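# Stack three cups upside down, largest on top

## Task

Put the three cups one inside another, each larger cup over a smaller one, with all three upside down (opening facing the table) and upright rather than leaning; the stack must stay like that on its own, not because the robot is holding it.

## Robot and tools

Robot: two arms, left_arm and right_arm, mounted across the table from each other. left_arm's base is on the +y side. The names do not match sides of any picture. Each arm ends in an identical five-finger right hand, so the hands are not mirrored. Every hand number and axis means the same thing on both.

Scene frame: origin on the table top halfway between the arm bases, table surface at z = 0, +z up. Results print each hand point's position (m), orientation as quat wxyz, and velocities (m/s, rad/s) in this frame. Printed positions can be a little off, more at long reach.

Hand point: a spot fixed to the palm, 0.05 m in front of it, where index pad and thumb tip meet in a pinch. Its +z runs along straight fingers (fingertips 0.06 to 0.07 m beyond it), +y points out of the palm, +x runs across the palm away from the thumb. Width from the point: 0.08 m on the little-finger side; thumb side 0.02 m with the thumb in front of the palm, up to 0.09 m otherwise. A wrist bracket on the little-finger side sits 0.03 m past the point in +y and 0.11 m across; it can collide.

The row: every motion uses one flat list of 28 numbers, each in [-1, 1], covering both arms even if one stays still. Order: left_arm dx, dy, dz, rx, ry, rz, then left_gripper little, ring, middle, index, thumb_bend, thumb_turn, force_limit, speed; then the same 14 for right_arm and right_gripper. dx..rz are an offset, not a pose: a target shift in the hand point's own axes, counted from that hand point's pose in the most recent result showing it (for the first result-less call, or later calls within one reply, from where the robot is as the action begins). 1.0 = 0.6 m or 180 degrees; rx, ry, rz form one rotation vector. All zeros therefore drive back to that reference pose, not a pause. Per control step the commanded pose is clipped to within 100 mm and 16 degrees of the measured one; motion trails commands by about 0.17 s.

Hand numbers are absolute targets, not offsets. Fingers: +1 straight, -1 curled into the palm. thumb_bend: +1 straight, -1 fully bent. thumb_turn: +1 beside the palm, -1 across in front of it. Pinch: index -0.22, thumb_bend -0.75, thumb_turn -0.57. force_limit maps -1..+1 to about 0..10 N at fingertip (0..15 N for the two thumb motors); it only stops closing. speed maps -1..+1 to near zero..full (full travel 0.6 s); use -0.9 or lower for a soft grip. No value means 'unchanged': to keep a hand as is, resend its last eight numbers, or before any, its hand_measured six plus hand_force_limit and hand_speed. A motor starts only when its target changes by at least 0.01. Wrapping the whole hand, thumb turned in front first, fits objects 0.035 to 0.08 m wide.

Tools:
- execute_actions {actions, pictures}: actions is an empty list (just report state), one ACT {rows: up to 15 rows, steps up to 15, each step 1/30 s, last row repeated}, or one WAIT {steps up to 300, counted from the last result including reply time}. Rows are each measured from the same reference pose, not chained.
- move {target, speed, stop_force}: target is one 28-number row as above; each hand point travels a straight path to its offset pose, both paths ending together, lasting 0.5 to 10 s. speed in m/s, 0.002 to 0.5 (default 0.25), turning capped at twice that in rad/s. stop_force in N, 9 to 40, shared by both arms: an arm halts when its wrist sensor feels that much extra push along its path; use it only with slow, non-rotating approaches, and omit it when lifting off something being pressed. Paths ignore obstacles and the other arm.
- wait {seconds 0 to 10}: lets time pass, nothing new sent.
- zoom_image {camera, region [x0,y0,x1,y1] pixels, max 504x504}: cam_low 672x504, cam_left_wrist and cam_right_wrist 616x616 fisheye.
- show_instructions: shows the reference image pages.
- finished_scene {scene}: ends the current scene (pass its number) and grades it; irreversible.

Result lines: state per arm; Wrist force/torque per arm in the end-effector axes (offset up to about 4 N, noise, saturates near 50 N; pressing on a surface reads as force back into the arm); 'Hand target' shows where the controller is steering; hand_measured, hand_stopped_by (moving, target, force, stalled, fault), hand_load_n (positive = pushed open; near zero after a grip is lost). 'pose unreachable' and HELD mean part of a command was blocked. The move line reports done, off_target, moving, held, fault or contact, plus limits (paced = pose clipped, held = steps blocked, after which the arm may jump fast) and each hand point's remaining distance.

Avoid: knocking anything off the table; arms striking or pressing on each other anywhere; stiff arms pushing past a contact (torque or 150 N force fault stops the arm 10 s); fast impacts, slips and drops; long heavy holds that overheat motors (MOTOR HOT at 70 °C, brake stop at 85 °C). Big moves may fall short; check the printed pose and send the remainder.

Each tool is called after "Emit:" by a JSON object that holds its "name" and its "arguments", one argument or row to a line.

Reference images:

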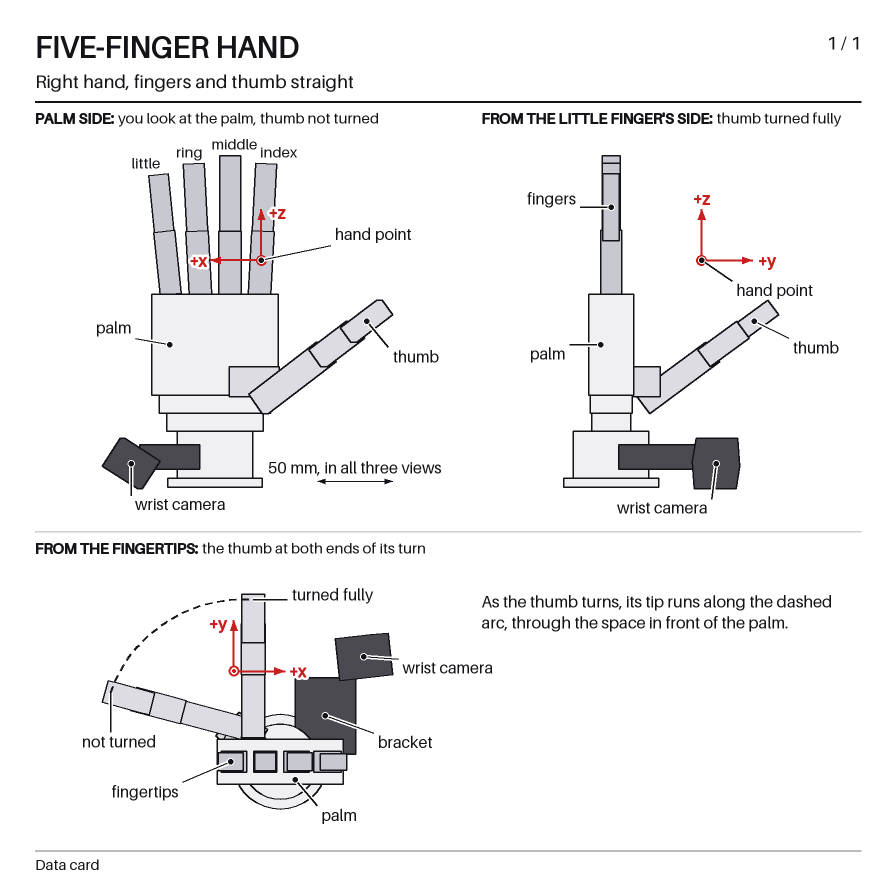

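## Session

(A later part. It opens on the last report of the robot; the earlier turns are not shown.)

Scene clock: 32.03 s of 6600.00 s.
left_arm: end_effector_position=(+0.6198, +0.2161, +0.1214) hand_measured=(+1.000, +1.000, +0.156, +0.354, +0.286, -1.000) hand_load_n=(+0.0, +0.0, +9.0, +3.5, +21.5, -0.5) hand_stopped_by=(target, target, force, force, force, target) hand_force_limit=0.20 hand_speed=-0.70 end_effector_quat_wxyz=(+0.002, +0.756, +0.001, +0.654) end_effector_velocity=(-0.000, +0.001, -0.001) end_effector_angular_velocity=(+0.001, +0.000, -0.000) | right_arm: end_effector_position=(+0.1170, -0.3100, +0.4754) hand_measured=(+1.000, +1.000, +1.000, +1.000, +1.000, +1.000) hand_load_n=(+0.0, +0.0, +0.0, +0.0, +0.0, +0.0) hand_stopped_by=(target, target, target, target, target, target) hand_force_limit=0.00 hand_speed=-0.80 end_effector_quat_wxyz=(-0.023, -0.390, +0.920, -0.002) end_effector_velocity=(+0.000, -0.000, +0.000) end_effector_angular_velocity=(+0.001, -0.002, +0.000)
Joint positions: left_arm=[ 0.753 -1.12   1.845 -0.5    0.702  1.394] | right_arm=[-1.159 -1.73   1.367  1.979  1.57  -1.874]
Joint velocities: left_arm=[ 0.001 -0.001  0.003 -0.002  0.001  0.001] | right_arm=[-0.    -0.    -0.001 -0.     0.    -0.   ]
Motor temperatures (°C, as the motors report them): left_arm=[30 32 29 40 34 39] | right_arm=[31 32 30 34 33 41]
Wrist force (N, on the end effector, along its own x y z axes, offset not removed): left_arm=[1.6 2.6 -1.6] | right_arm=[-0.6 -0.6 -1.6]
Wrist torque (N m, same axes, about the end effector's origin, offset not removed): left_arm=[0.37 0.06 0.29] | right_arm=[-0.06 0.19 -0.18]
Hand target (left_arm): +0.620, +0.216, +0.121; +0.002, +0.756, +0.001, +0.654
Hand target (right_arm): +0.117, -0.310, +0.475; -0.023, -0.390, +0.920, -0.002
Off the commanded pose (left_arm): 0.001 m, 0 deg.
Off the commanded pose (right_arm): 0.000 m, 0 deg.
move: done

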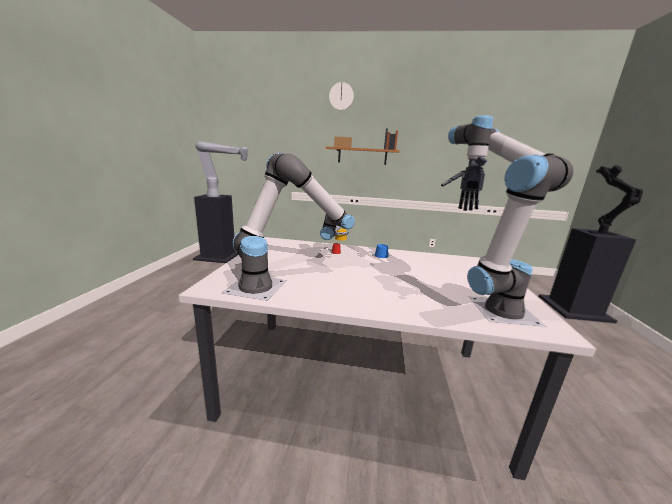

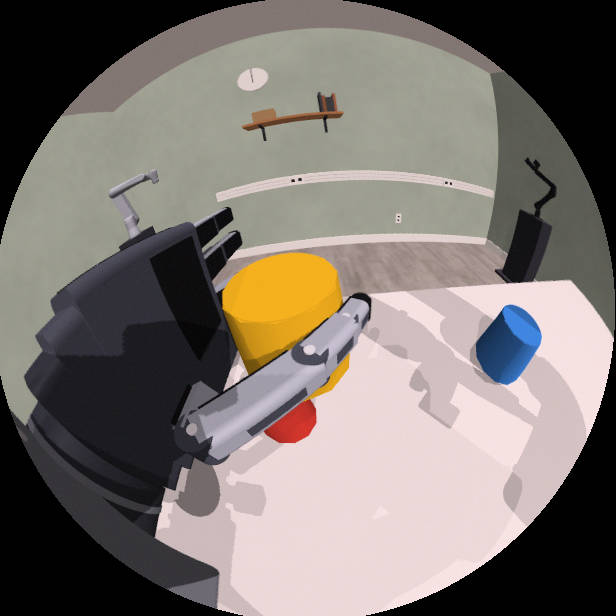

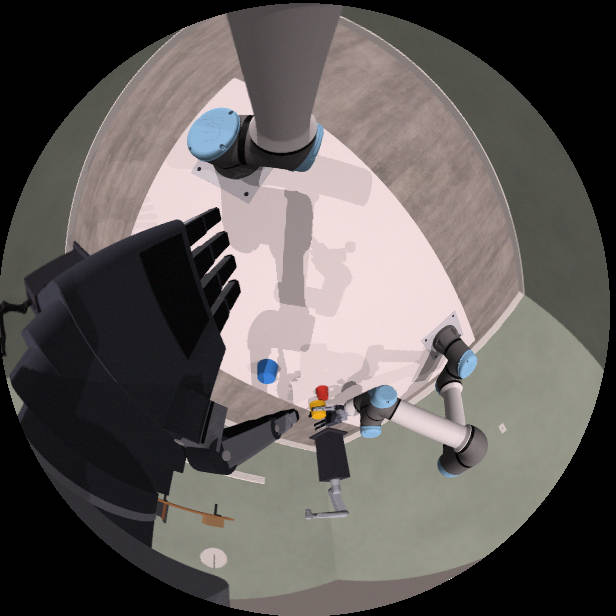

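Emit:
{"name": "move", "arguments": {
  "target": [-0.04,-0.039,-0.025,0,0,0,1,1,-0.6,-0.6,-0.2,-1,0.2,-0.7,0,0,0,0,0,0,1,1,1,1,1,1,0,-0.8],
  "speed": 0.1
}}

Emit:
{"name": "zoom_image", "arguments": {
  "camera": "cam_right_wrist",
  "region": [280,360,380,440]
}}

Emit:
{"name": "zoom_image", "arguments": {
  "camera": "cam_low",
  "region": [300,200,380,270]
}}

Scene clock: 38.20 s of 6600.00 s.
left_arm: end_effector_position=(+0.6015, +0.2394, +0.0999) hand_measured=(+1.000, +1.000, +0.156, +0.354, +0.286, -1.000) hand_load_n=(+0.0, +0.0, +9.0, +3.5, +21.5, -0.5) hand_stopped_by=(target, target, force, force, force, target) hand_force_limit=0.20 hand_speed=-0.70 end_effector_quat_wxyz=(+0.002, +0.756, +0.001, +0.654) end_effector_velocity=(-0.001, +0.001, -0.001) end_effector_angular_velocity=(+0.001, -0.000, +0.001) | right_arm: end_effector_position=(+0.1170, -0.3100, +0.4754) hand_measured=(+1.000, +1.000, +1.000, +1.000, +1.000, +1.000) hand_load_n=(+0.0, +0.0, +0.0, +0.0, +0.0, +0.0) hand_stopped_by=(target, target, target, target, target, target) hand_force_limit=0.00 hand_speed=-0.80 end_effector_quat_wxyz=(-0.023, -0.390, +0.920, -0.002) end_effector_velocity=(+0.000, +0.000, -0.000) end_effector_angular_velocity=(+0.001, -0.001, -0.000)
Joint positions: left_arm=[ 0.754 -1.135  1.946 -0.587  0.704  1.394] | right_arm=[-1.159 -1.73   1.367  1.979  1.57  -1.874]
Joint velocities: left_arm=[-0.    -0.     0.003 -0.004 -0.001  0.001] | right_arm=[-0.     0.    -0.    -0.001 -0.    -0.   ]
Motor temperatures (°C, as the motors report them): left_arm=[30 32 29 40 34 39] | right_arm=[31 32 30 34 33 41]
Wrist force (N, on the end effector, along its own x y z axes, offset not removed): left_arm=[1.7 3.4 -1.8] | right_arm=[-1.8 0.0 1.1]
Wrist torque (N m, same axes, about the end effector's origin, offset not removed): left_arm=[0.48 0.10 0.32] | right_arm=[-0.41 0.27 -0.21]
Hand target (left_arm): +0.601, +0.239, +0.100; +0.002, +0.756, +0.001, +0.654
Hand target (right_arm): +0.117, -0.310, +0.475; -0.023, -0.390, +0.920, -0.002
Off the commanded pose (left_arm): 0.000 m, 0 deg.
Off the commanded pose (right_arm): 0.000 m, 0 deg.
After step 90, 2.33 s passed at rest.
move: done

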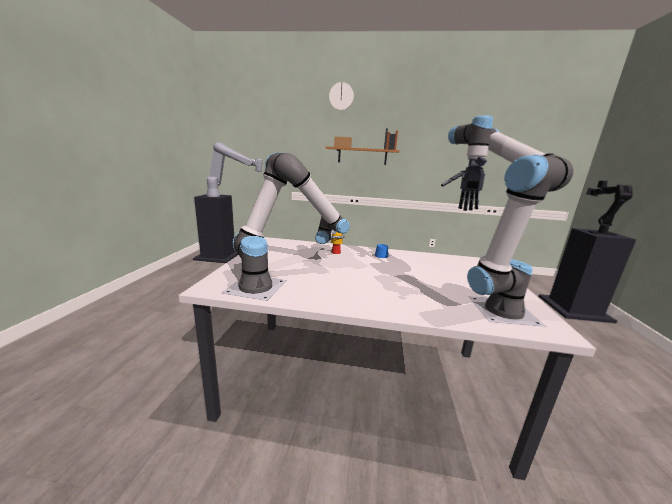

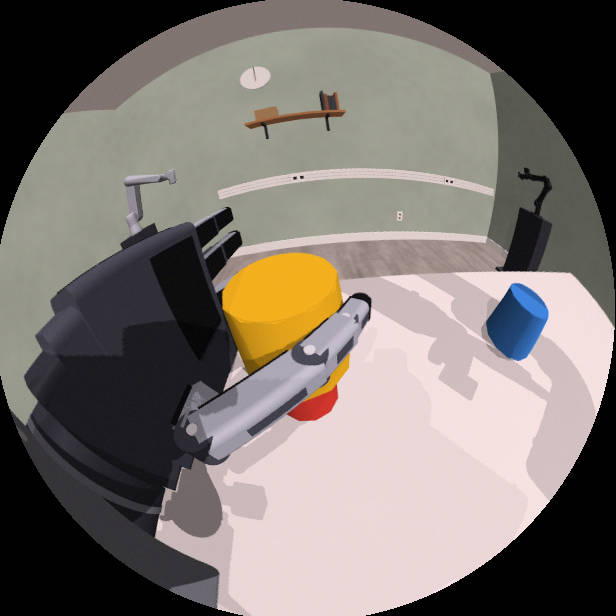

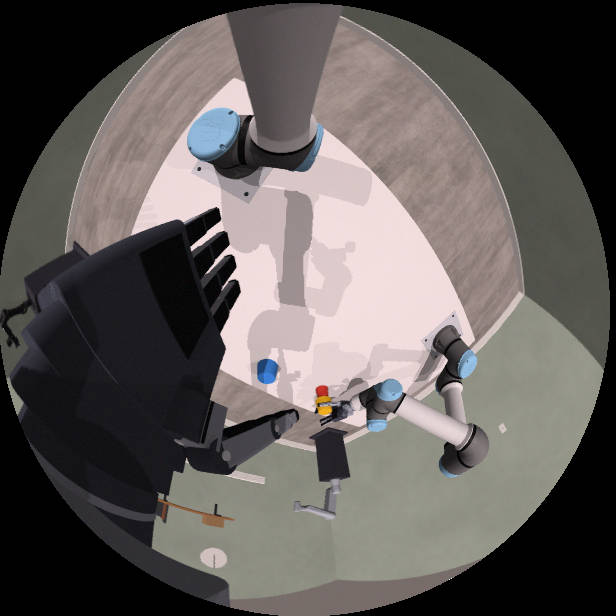

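Region (280, 360, 380, 440) of cam_right_wrist's 616x616 image, scaled by 5.040, with more detail than that image has; it fills the top 403 rows of this view, and the rest is white.

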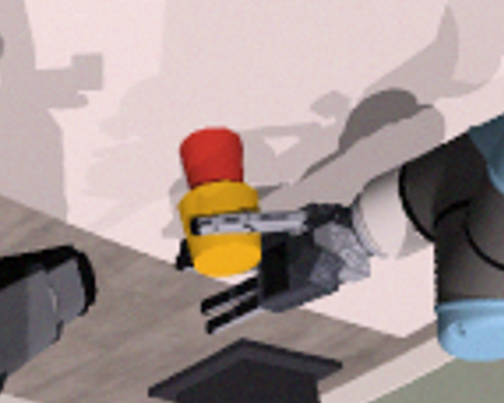

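Region (300, 200, 380, 270) of cam_low's 672x504 image, scaled by 6.300, with more detail than that image has; it fills the top 441 rows of this view, and the rest is white.

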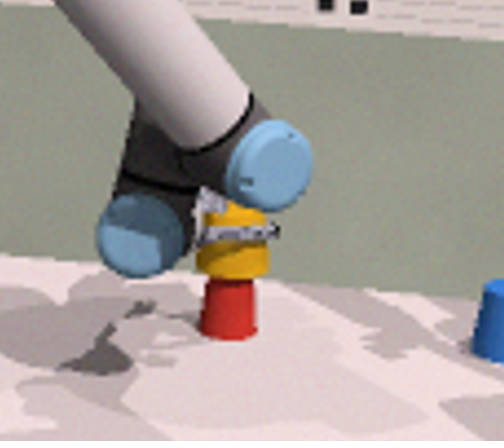

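Emit:
{"name": "move", "arguments": {
  "target": [-0.113,-0.002,0.0165,0,0,0,1,1,-0.6,-0.6,-0.2,-1,0.2,-0.7,0,0,0,0,0,0,1,1,1,1,1,1,0,-0.8],
  "speed": 0.04,
  "stop_force": 10
}}

Emit:
{"name": "zoom_image", "arguments": {
  "camera": "cam_low",
  "region": [300,200,380,270]
}}

Scene clock: 41.30 s of 6600.00 s.
left_arm: end_effector_position=(+0.6015, +0.2405, +0.0314) hand_measured=(+1.000, +1.000, +0.156, +0.354, +0.286, -1.000) hand_load_n=(+0.0, +0.0, +9.0, +3.5, +21.5, -0.5) hand_stopped_by=(target, target, force, force, force, target) hand_force_limit=0.20 hand_speed=-0.70 end_effector_quat_wxyz=(+0.002, +0.756, +0.001, +0.654) end_effector_velocity=(+0.000, -0.000, -0.001) end_effector_angular_velocity=(-0.001, -0.001, -0.001) | right_arm: end_effector_position=(+0.1170, -0.3100, +0.4754) hand_measured=(+1.000, +1.000, +1.000, +1.000, +1.000, +1.000) hand_load_n=(+0.0, +0.0, +0.0, +0.0, +0.0, +0.0) hand_stopped_by=(target, target, target, target, target, target) hand_force_limit=0.00 hand_speed=-0.80 end_effector_quat_wxyz=(-0.023, -0.390, +0.920, -0.002) end_effector_velocity=(-0.000, -0.000, +0.000) end_effector_angular_velocity=(-0.000, +0.001, +0.000)
Joint positions: left_arm=[ 0.756 -1.     1.978 -0.754  0.705  1.395] | right_arm=[-1.159 -1.73   1.367  1.979  1.57  -1.874]
Joint velocities: left_arm=[ 0.     0.002  0.    -0.005  0.001  0.   ] | right_arm=[ 0.    -0.     0.     0.001 -0.    -0.   ]
Motor temperatures (°C, as the motors report them): left_arm=[30 32 29 40 34 39] | right_arm=[31 32 30 34 33 41]
Wrist force (N, on the end effector, along its own x y z axes, offset not removed): left_arm=[1.9 1.7 -4.4] | right_arm=[-2.0 -1.4 0.8]
Wrist torque (N m, same axes, about the end effector's origin, offset not removed): left_arm=[0.16 -0.08 0.26] | right_arm=[-0.31 0.10 -0.26]
Hand target (left_arm): +0.602, +0.240, +0.031; +0.002, +0.756, +0.001, +0.654
Hand target (right_arm): +0.117, -0.310, +0.475; -0.023, -0.390, +0.920, -0.002
Off the commanded pose (left_arm): 0.000 m, 0 deg.
Off the commanded pose (right_arm): 0.000 m, 0 deg.
move: done

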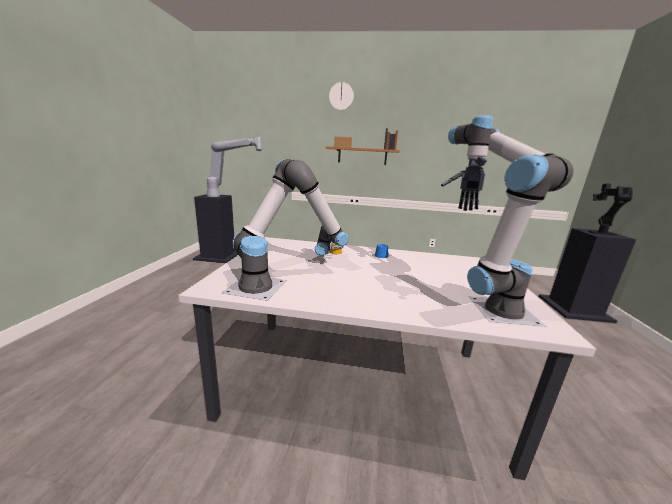

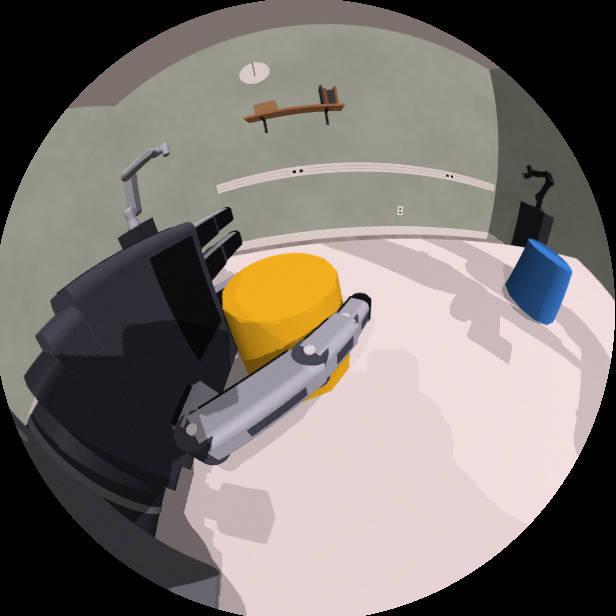

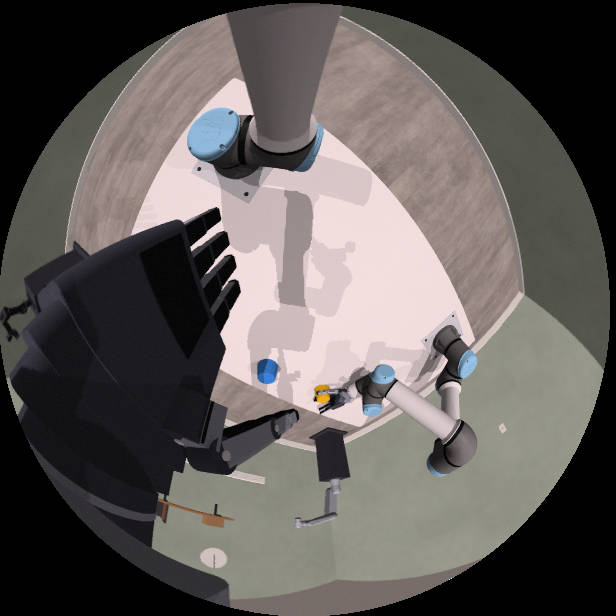

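Region (300, 200, 380, 270) of cam_low's 672x504 image, scaled by 6.300, with more detail than that image has; it fills the top 441 rows of this view, and the rest is white.

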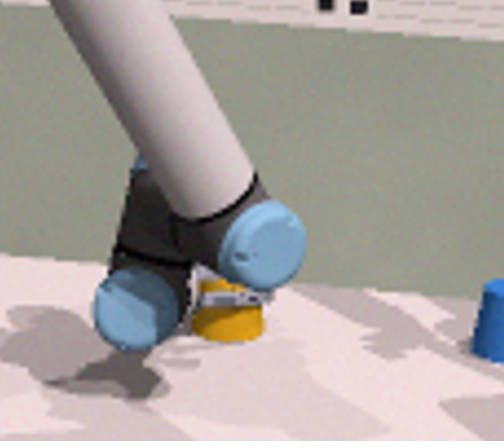

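Emit:
{"name": "move", "arguments": {
  "target": [-0.002,0,0,0,0,0,1,1,1,1,1,-1,0.2,-0.4,0,0,0,0,0,0,1,1,1,1,1,1,0,-0.8]
}}

Emit:
{"name": "move", "arguments": {
  "target": [-0.02,-0.01,-0.26,0,0,0,1,1,1,1,1,-1,0.2,-0.4,0,0,0,0,0,0,1,1,1,1,1,1,0,-0.8]
}}

Emit:
{"name": "move", "arguments": {
  "target": [0.03,0.495,0.207,0,0,0,1,1,1,1,1,-1,0.2,-0.4,0,0,0,0,0,0,1,1,1,1,1,1,0,-0.8]
}}

Scene clock: 44.63 s of 6600.00 s.
left_arm: end_effector_position=(+0.6013, +0.2405, +0.0302) hand_measured=(+1.000, +1.000, +1.000, +1.000, +1.000, -1.000) hand_load_n=(+0.0, +0.0, +0.0, +0.0, +0.0, +0.0) hand_stopped_by=(target, target, target, target, target, target) hand_force_limit=0.20 hand_speed=-0.40 end_effector_quat_wxyz=(+0.002, +0.756, +0.001, +0.654) end_effector_velocity=(-0.000, +0.000, -0.000) end_effector_angular_velocity=(+0.001, +0.001, -0.000) | right_arm: end_effector_position=(+0.1170, -0.3100, +0.4754) hand_measured=(+1.000, +1.000, +1.000, +1.000, +1.000, +1.000) hand_load_n=(+0.0, +0.0, +0.0, +0.0, +0.0, +0.0) hand_stopped_by=(target, target, target, target, target, target) hand_force_limit=0.00 hand_speed=-0.80 end_effector_quat_wxyz=(-0.023, -0.390, +0.920, -0.002) end_effector_velocity=(-0.000, -0.000, +0.000) end_effector_angular_velocity=(+0.000, -0.001, -0.001)
Joint positions: left_arm=[ 0.756 -0.998  1.979 -0.757  0.705  1.395] | right_arm=[-1.159 -1.73   1.367  1.979  1.57  -1.874]
Joint velocities: left_arm=[ 0.     0.     0.     0.001  0.    -0.   ] | right_arm=[-0.    -0.001 -0.     0.     0.     0.001]
Motor temperatures (°C, as the motors report them): left_arm=[30 32 29 40 34 39] | right_arm=[31 32 30 34 33 41]
Wrist force (N, on the end effector, along its own x y z axes, offset not removed): left_arm=[1.2 1.8 1.9] | right_arm=[4.2 -1.0 -3.9]
Wrist torque (N m, same axes, about the end effector's origin, offset not removed): left_arm=[-0.04 -0.13 0.11] | right_arm=[-0.01 -0.31 0.16]
Hand target (left_arm): +0.601, +0.240, +0.030; +0.002, +0.756, +0.001, +0.654
Hand target (right_arm): +0.117, -0.310, +0.475; -0.023, -0.390, +0.920, -0.002
Off the commanded pose (left_arm): 0.000 m, 0 deg.
Off the commanded pose (right_arm): 0.000 m, 0 deg.
move: done

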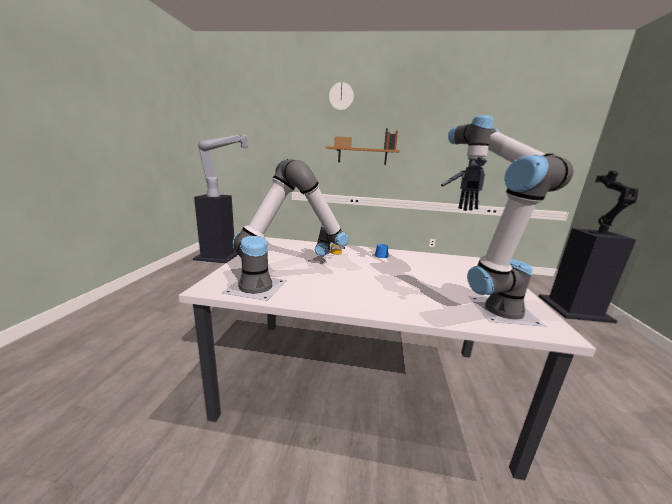

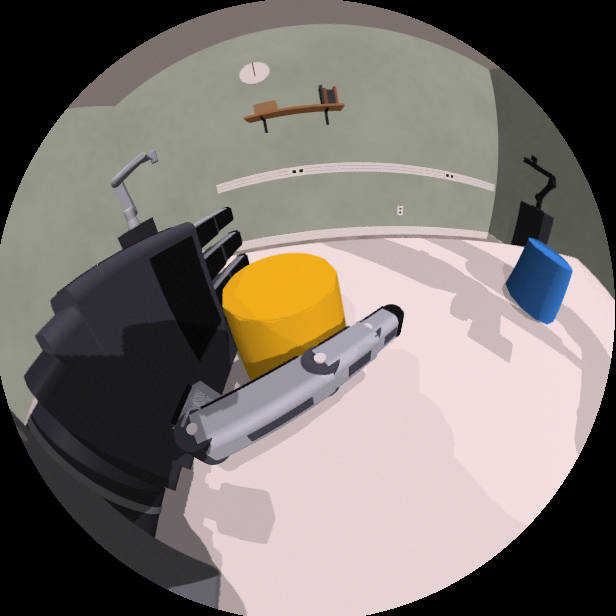

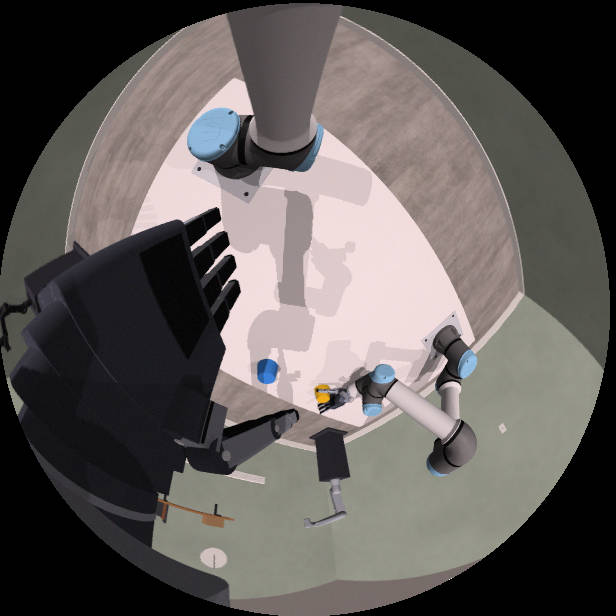

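Scene clock: 45.80 s of 6600.00 s.
left_arm: end_effector_position=(+0.4451, +0.2464, +0.0406) hand_measured=(+1.000, +1.000, +1.000, +1.000, +1.000, -1.000) hand_load_n=(+0.0, +0.0, +0.0, +0.0, +0.0, +0.0) hand_stopped_by=(target, target, target, target, target, target) hand_force_limit=0.20 hand_speed=-0.40 end_effector_quat_wxyz=(+0.002, +0.757, +0.001, +0.654) end_effector_velocity=(-0.002, +0.000, -0.000) end_effector_angular_velocity=(+0.001, +0.004, +0.004) | right_arm: end_effector_position=(+0.1170, -0.3100, +0.4754) hand_measured=(+1.000, +1.000, +1.000, +1.000, +1.000, +1.000) hand_load_n=(+0.0, +0.0, +0.0, +0.0, +0.0, +0.0) hand_stopped_by=(target, target, target, target, target, target) hand_force_limit=0.00 hand_speed=-0.80 end_effector_quat_wxyz=(-0.023, -0.390, +0.920, -0.002) end_effector_velocity=(+0.001, +0.000, -0.001) end_effector_angular_velocity=(-0.002, +0.003, -0.000)
Joint positions: left_arm=[ 0.382 -1.161  2.293 -0.695  0.35   1.153] | right_arm=[-1.159 -1.73   1.367  1.979  1.57  -1.874]
Joint velocities: left_arm=[-0.006  0.003 -0.004  0.023 -0.008 -0.021] | right_arm=[-0.     0.002  0.001  0.     0.     0.   ]
Motor temperatures (°C, as the motors report them): left_arm=[30 32 29 40 34 39] | right_arm=[31 32 30 34 33 41]
Wrist force (N, on the end effector, along its own x y z axes, offset not removed): left_arm=[3.9 3.3 -1.2] | right_arm=[1.6 -0.9 0.7]
Wrist torque (N m, same axes, about the end effector's origin, offset not removed): left_arm=[0.59 -0.42 0.36] | right_arm=[-0.10 -0.32 -0.21]
Hand target (left_arm): +0.445, +0.246, +0.041; +0.002, +0.757, +0.001, +0.654
Hand target (right_arm): +0.117, -0.310, +0.475; -0.023, -0.390, +0.920, -0.002
Off the commanded pose (left_arm): 0.000 m, 0 deg.
Off the commanded pose (right_arm): 0.000 m, 0 deg.
move: done

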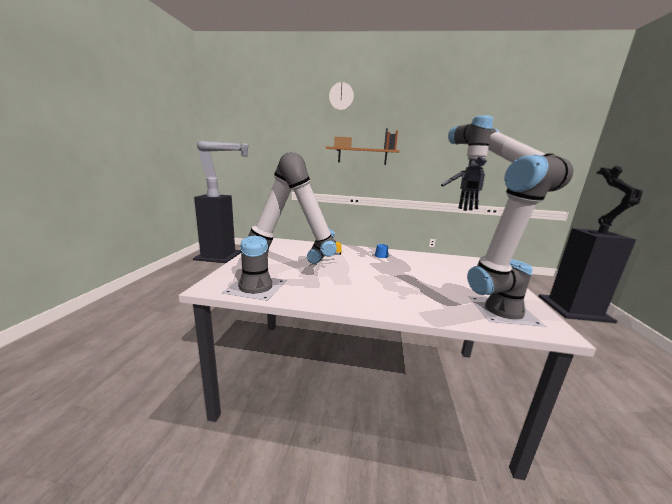

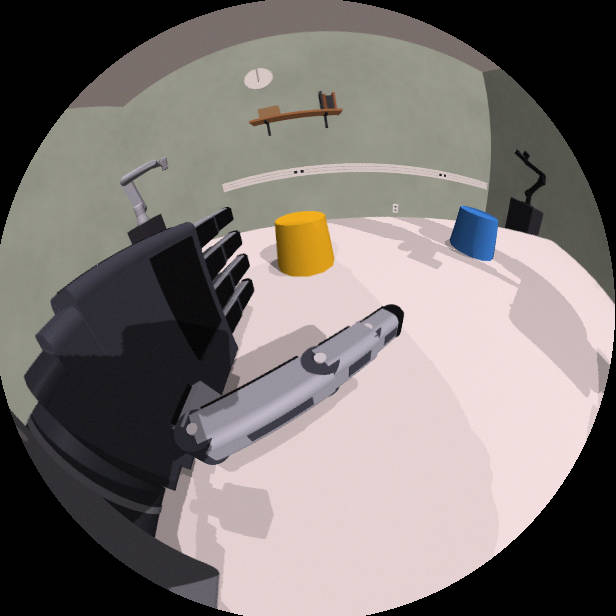

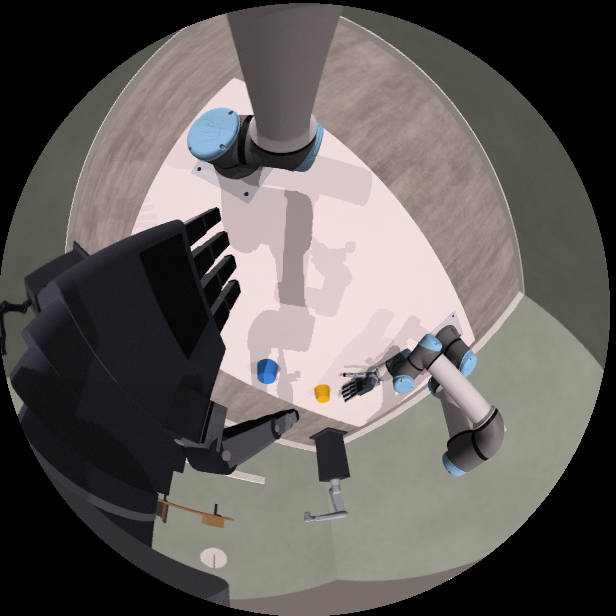

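Scene clock: 47.63 s of 6600.00 s.
left_arm: end_effector_position=(+0.5703, -0.0503, +0.0409) hand_measured=(+1.000, +1.000, +1.000, +1.000, +1.000, -1.000) hand_load_n=(+0.0, +0.0, +0.0, +0.0, +0.0, +0.0) hand_stopped_by=(target, target, target, target, target, target) hand_force_limit=0.20 hand_speed=-0.40 end_effector_quat_wxyz=(+0.002, +0.756, +0.001, +0.654) end_effector_velocity=(+0.000, -0.002, +0.001) end_effector_angular_velocity=(-0.002, +0.003, +0.002) | right_arm: end_effector_position=(+0.1170, -0.3100, +0.4754) hand_measured=(+1.000, +1.000, +1.000, +1.000, +1.000, +1.000) hand_load_n=(+0.0, +0.0, +0.0, +0.0, +0.0, +0.0) hand_stopped_by=(target, target, target, target, target, target) hand_force_limit=0.00 hand_speed=-0.80 end_effector_quat_wxyz=(-0.023, -0.390, +0.920, -0.002) end_effector_velocity=(-0.000, -0.000, +0.000) end_effector_angular_velocity=(+0.000, -0.000, +0.000)
Joint positions: left_arm=[ 0.424 -0.658  1.262 -0.214  0.389  1.202] | right_arm=[-1.159 -1.73   1.367  1.979  1.57  -1.874]
Joint velocities: left_arm=[-0.001  0.006 -0.014  0.018 -0.001 -0.011] | right_arm=[-0.    -0.    -0.001  0.001  0.    -0.   ]
Motor temperatures (°C, as the motors report them): left_arm=[30 32 29 40 34 39] | right_arm=[31 32 30 34 33 41]
Wrist force (N, on the end effector, along its own x y z axes, offset not removed): left_arm=[-0.2 3.6 -2.5] | right_arm=[-1.8 0.8 2.3]
Wrist torque (N m, same axes, about the end effector's origin, offset not removed): left_arm=[0.53 0.28 0.17] | right_arm=[-0.04 0.17 0.07]
Hand target (left_arm): +0.570, -0.050, +0.041; +0.002, +0.756, +0.001, +0.654
Hand target (right_arm): +0.117, -0.310, +0.475; -0.023, -0.390, +0.920, -0.002
Off the commanded pose (left_arm): 0.001 m, 0 deg.
Off the commanded pose (right_arm): 0.000 m, 0 deg.
move: done

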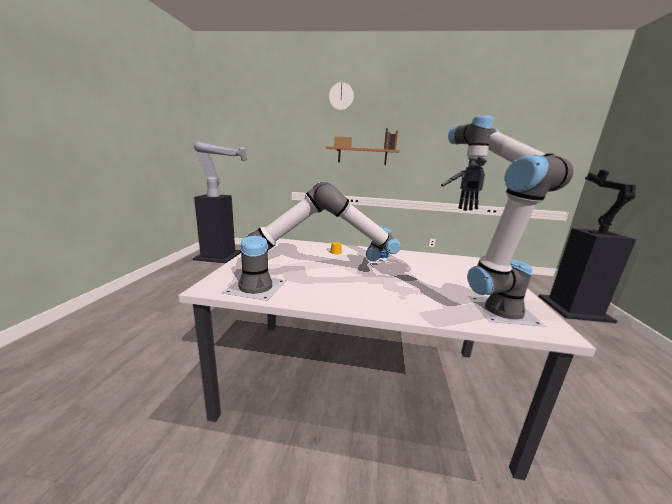

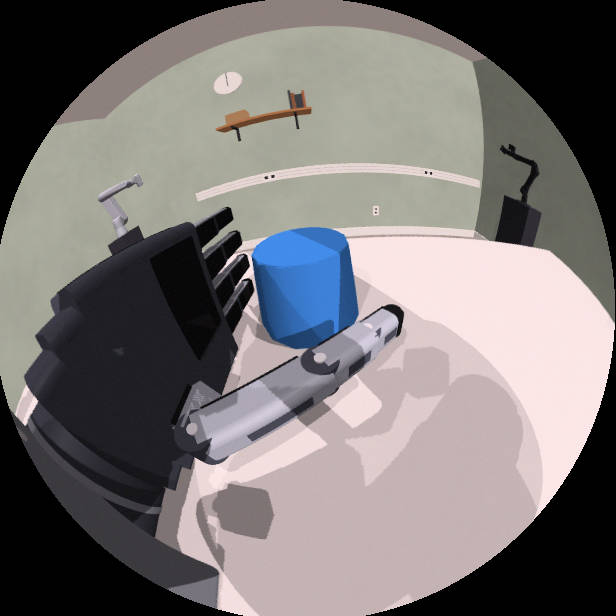

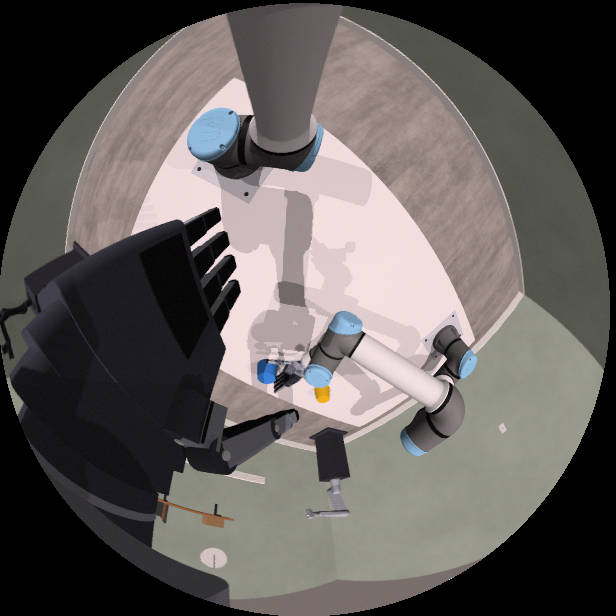

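Emit:
{"name": "move", "arguments": {
  "target": [0.008,0.012,0.083,0,0,0,1,1,1,1,1,-1,0.2,-0.4,0,0,0,0,0,0,1,1,1,1,1,1,0,-0.8],
  "speed": 0.08
}}

Emit:
{"name": "move", "arguments": {
  "target": [0,0,0,0,0,0,1,1,-0.6,-0.6,0.55,-1,0.2,-0.7,0,0,0,0,0,0,1,1,1,1,1,1,0,-0.8]
}}

Scene clock: 50.53 s of 6600.00 s.
left_arm: end_effector_position=(+0.6202, -0.0575, +0.0386) hand_measured=(+1.000, +1.000, +1.000, +1.000, +1.000, -1.000) hand_load_n=(+0.0, +0.0, +0.0, +0.0, +0.0, +0.0) hand_stopped_by=(target, target, target, target, target, target) hand_force_limit=0.20 hand_speed=-0.40 end_effector_quat_wxyz=(+0.002, +0.756, +0.001, +0.654) end_effector_velocity=(+0.001, -0.000, -0.000) end_effector_angular_velocity=(+0.001, +0.001, +0.000) | right_arm: end_effector_position=(+0.1170, -0.3100, +0.4754) hand_measured=(+1.000, +1.000, +1.000, +1.000, +1.000, +1.000) hand_load_n=(+0.0, +0.0, +0.0, +0.0, +0.0, +0.0) hand_stopped_by=(target, target, target, target, target, target) hand_force_limit=0.00 hand_speed=-0.80 end_effector_quat_wxyz=(-0.023, -0.390, +0.920, -0.002) end_effector_velocity=(+0.000, -0.000, +0.001) end_effector_angular_velocity=(+0.001, -0.002, -0.001)
Joint positions: left_arm=[ 0.492 -0.594  1.133 -0.203  0.452  1.262] | right_arm=[-1.159 -1.73   1.367  1.979  1.57  -1.874]
Joint velocities: left_arm=[ 0.002  0.002 -0.005  0.004  0.002  0.001] | right_arm=[-0.    -0.001 -0.001 -0.    -0.     0.   ]
Motor temperatures (°C, as the motors report them): left_arm=[30 32 29 40 34 39] | right_arm=[31 32 30 34 33 41]
Wrist force (N, on the end effector, along its own x y z axes, offset not removed): left_arm=[0.6 0.5 -3.9] | right_arm=[-1.8 0.4 1.0]
Wrist torque (N m, same axes, about the end effector's origin, offset not removed): left_arm=[0.20 0.06 0.20] | right_arm=[-0.03 0.40 -0.35]
Hand target (left_arm): +0.620, -0.058, +0.039; +0.002, +0.756, +0.001, +0.654
Hand target (right_arm): +0.117, -0.310, +0.475; -0.023, -0.390, +0.920, -0.002
Off the commanded pose (left_arm): 0.000 m, 0 deg.
Off the commanded pose (right_arm): 0.000 m, 0 deg.
move: done

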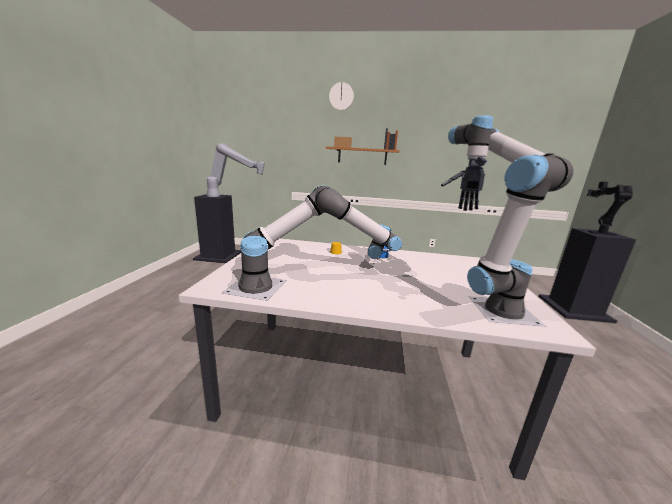

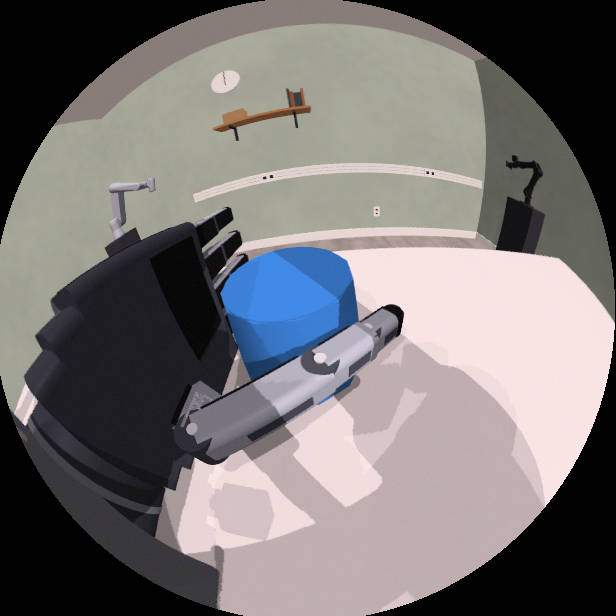

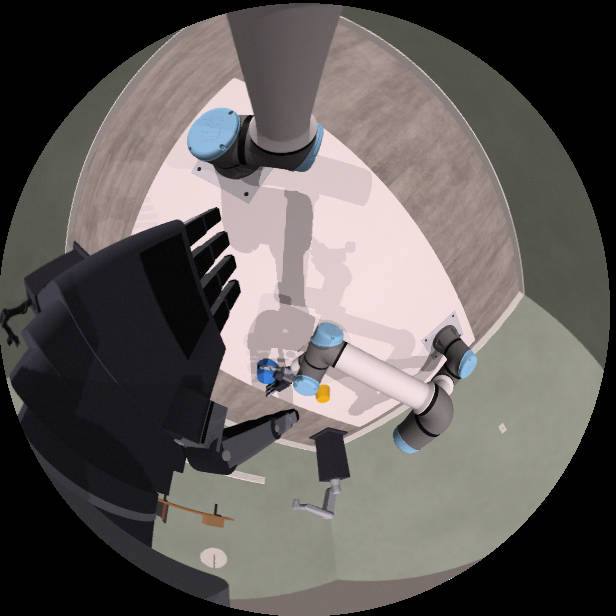

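Scene clock: 52.13 s of 6600.00 s.
left_arm: end_effector_position=(+0.6202, -0.0575, +0.0386) hand_measured=(+1.000, +1.000, +0.338, +0.488, +0.706, -1.000) hand_load_n=(+0.0, +0.0, +6.5, +4.5, +15.5, +0.0) hand_stopped_by=(target, target, force, force, force, target) hand_force_limit=0.20 hand_speed=-0.70 end_effector_quat_wxyz=(+0.002, +0.756, +0.001, +0.654) end_effector_velocity=(+0.001, +0.001, +0.001) end_effector_angular_velocity=(-0.001, -0.000, +0.001) | right_arm: end_effector_position=(+0.1170, -0.3100, +0.4754) hand_measured=(+1.000, +1.000, +1.000, +1.000, +1.000, +1.000) hand_load_n=(+0.0, +0.0, +0.0, +0.0, +0.0, +0.0) hand_stopped_by=(target, target, target, target, target, target) hand_force_limit=0.00 hand_speed=-0.80 end_effector_quat_wxyz=(-0.023, -0.390, +0.920, -0.002) end_effector_velocity=(+0.000, +0.000, -0.000) end_effector_angular_velocity=(-0.000, +0.001, +0.000)
Joint positions: left_arm=[ 0.492 -0.594  1.133 -0.203  0.452  1.262] | right_arm=[-1.159 -1.73   1.367  1.979  1.57  -1.874]
Joint velocities: left_arm=[ 0.001 -0.001 -0.     0.    -0.    -0.   ] | right_arm=[-0.     0.     0.001 -0.001 -0.    -0.   ]
Motor temperatures (°C, as the motors report them): left_arm=[30 32 29 40 34 39] | right_arm=[31 32 30 34 33 41]
Wrist force (N, on the end effector, along its own x y z axes, offset not removed): left_arm=[1.6 0.2 -1.0] | right_arm=[0.6 0.9 -0.5]
Wrist torque (N m, same axes, about the end effector's origin, offset not removed): left_arm=[-0.13 0.22 0.22] | right_arm=[0.17 0.03 -0.03]
Hand target (left_arm): +0.620, -0.058, +0.039; +0.002, +0.756, +0.001, +0.654
Hand target (right_arm): +0.117, -0.310, +0.475; -0.023, -0.390, +0.920, -0.002
Off the commanded pose (left_arm): 0.000 m, 0 deg.
Off the commanded pose (right_arm): 0.000 m, 0 deg.
move: done

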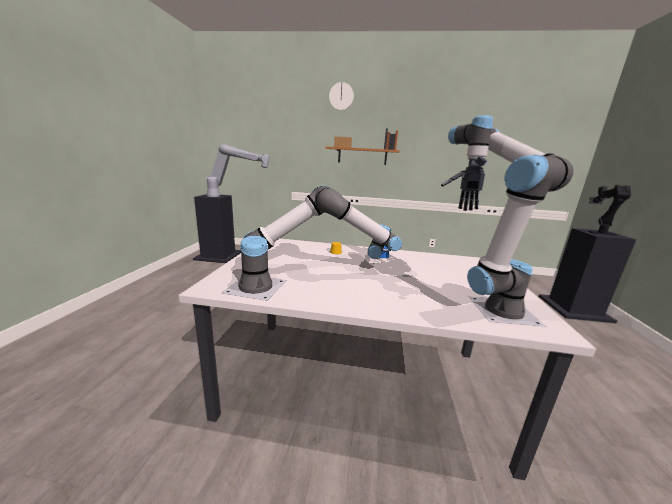

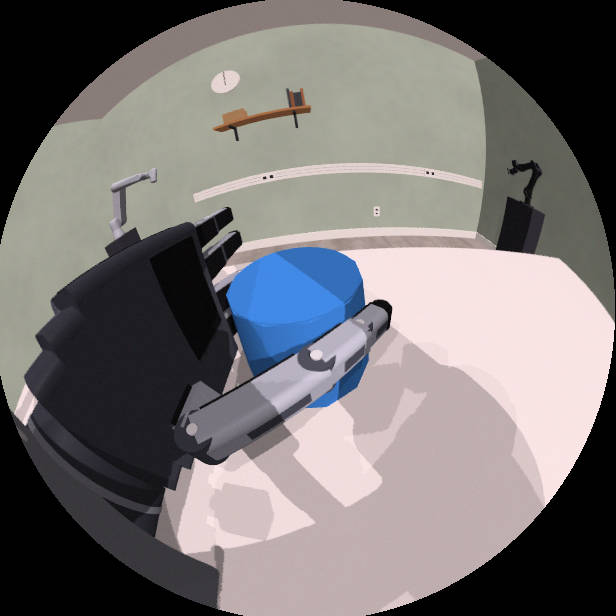

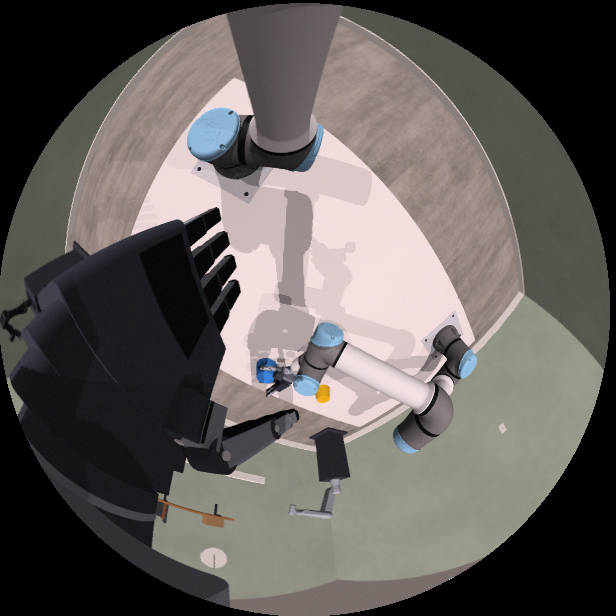

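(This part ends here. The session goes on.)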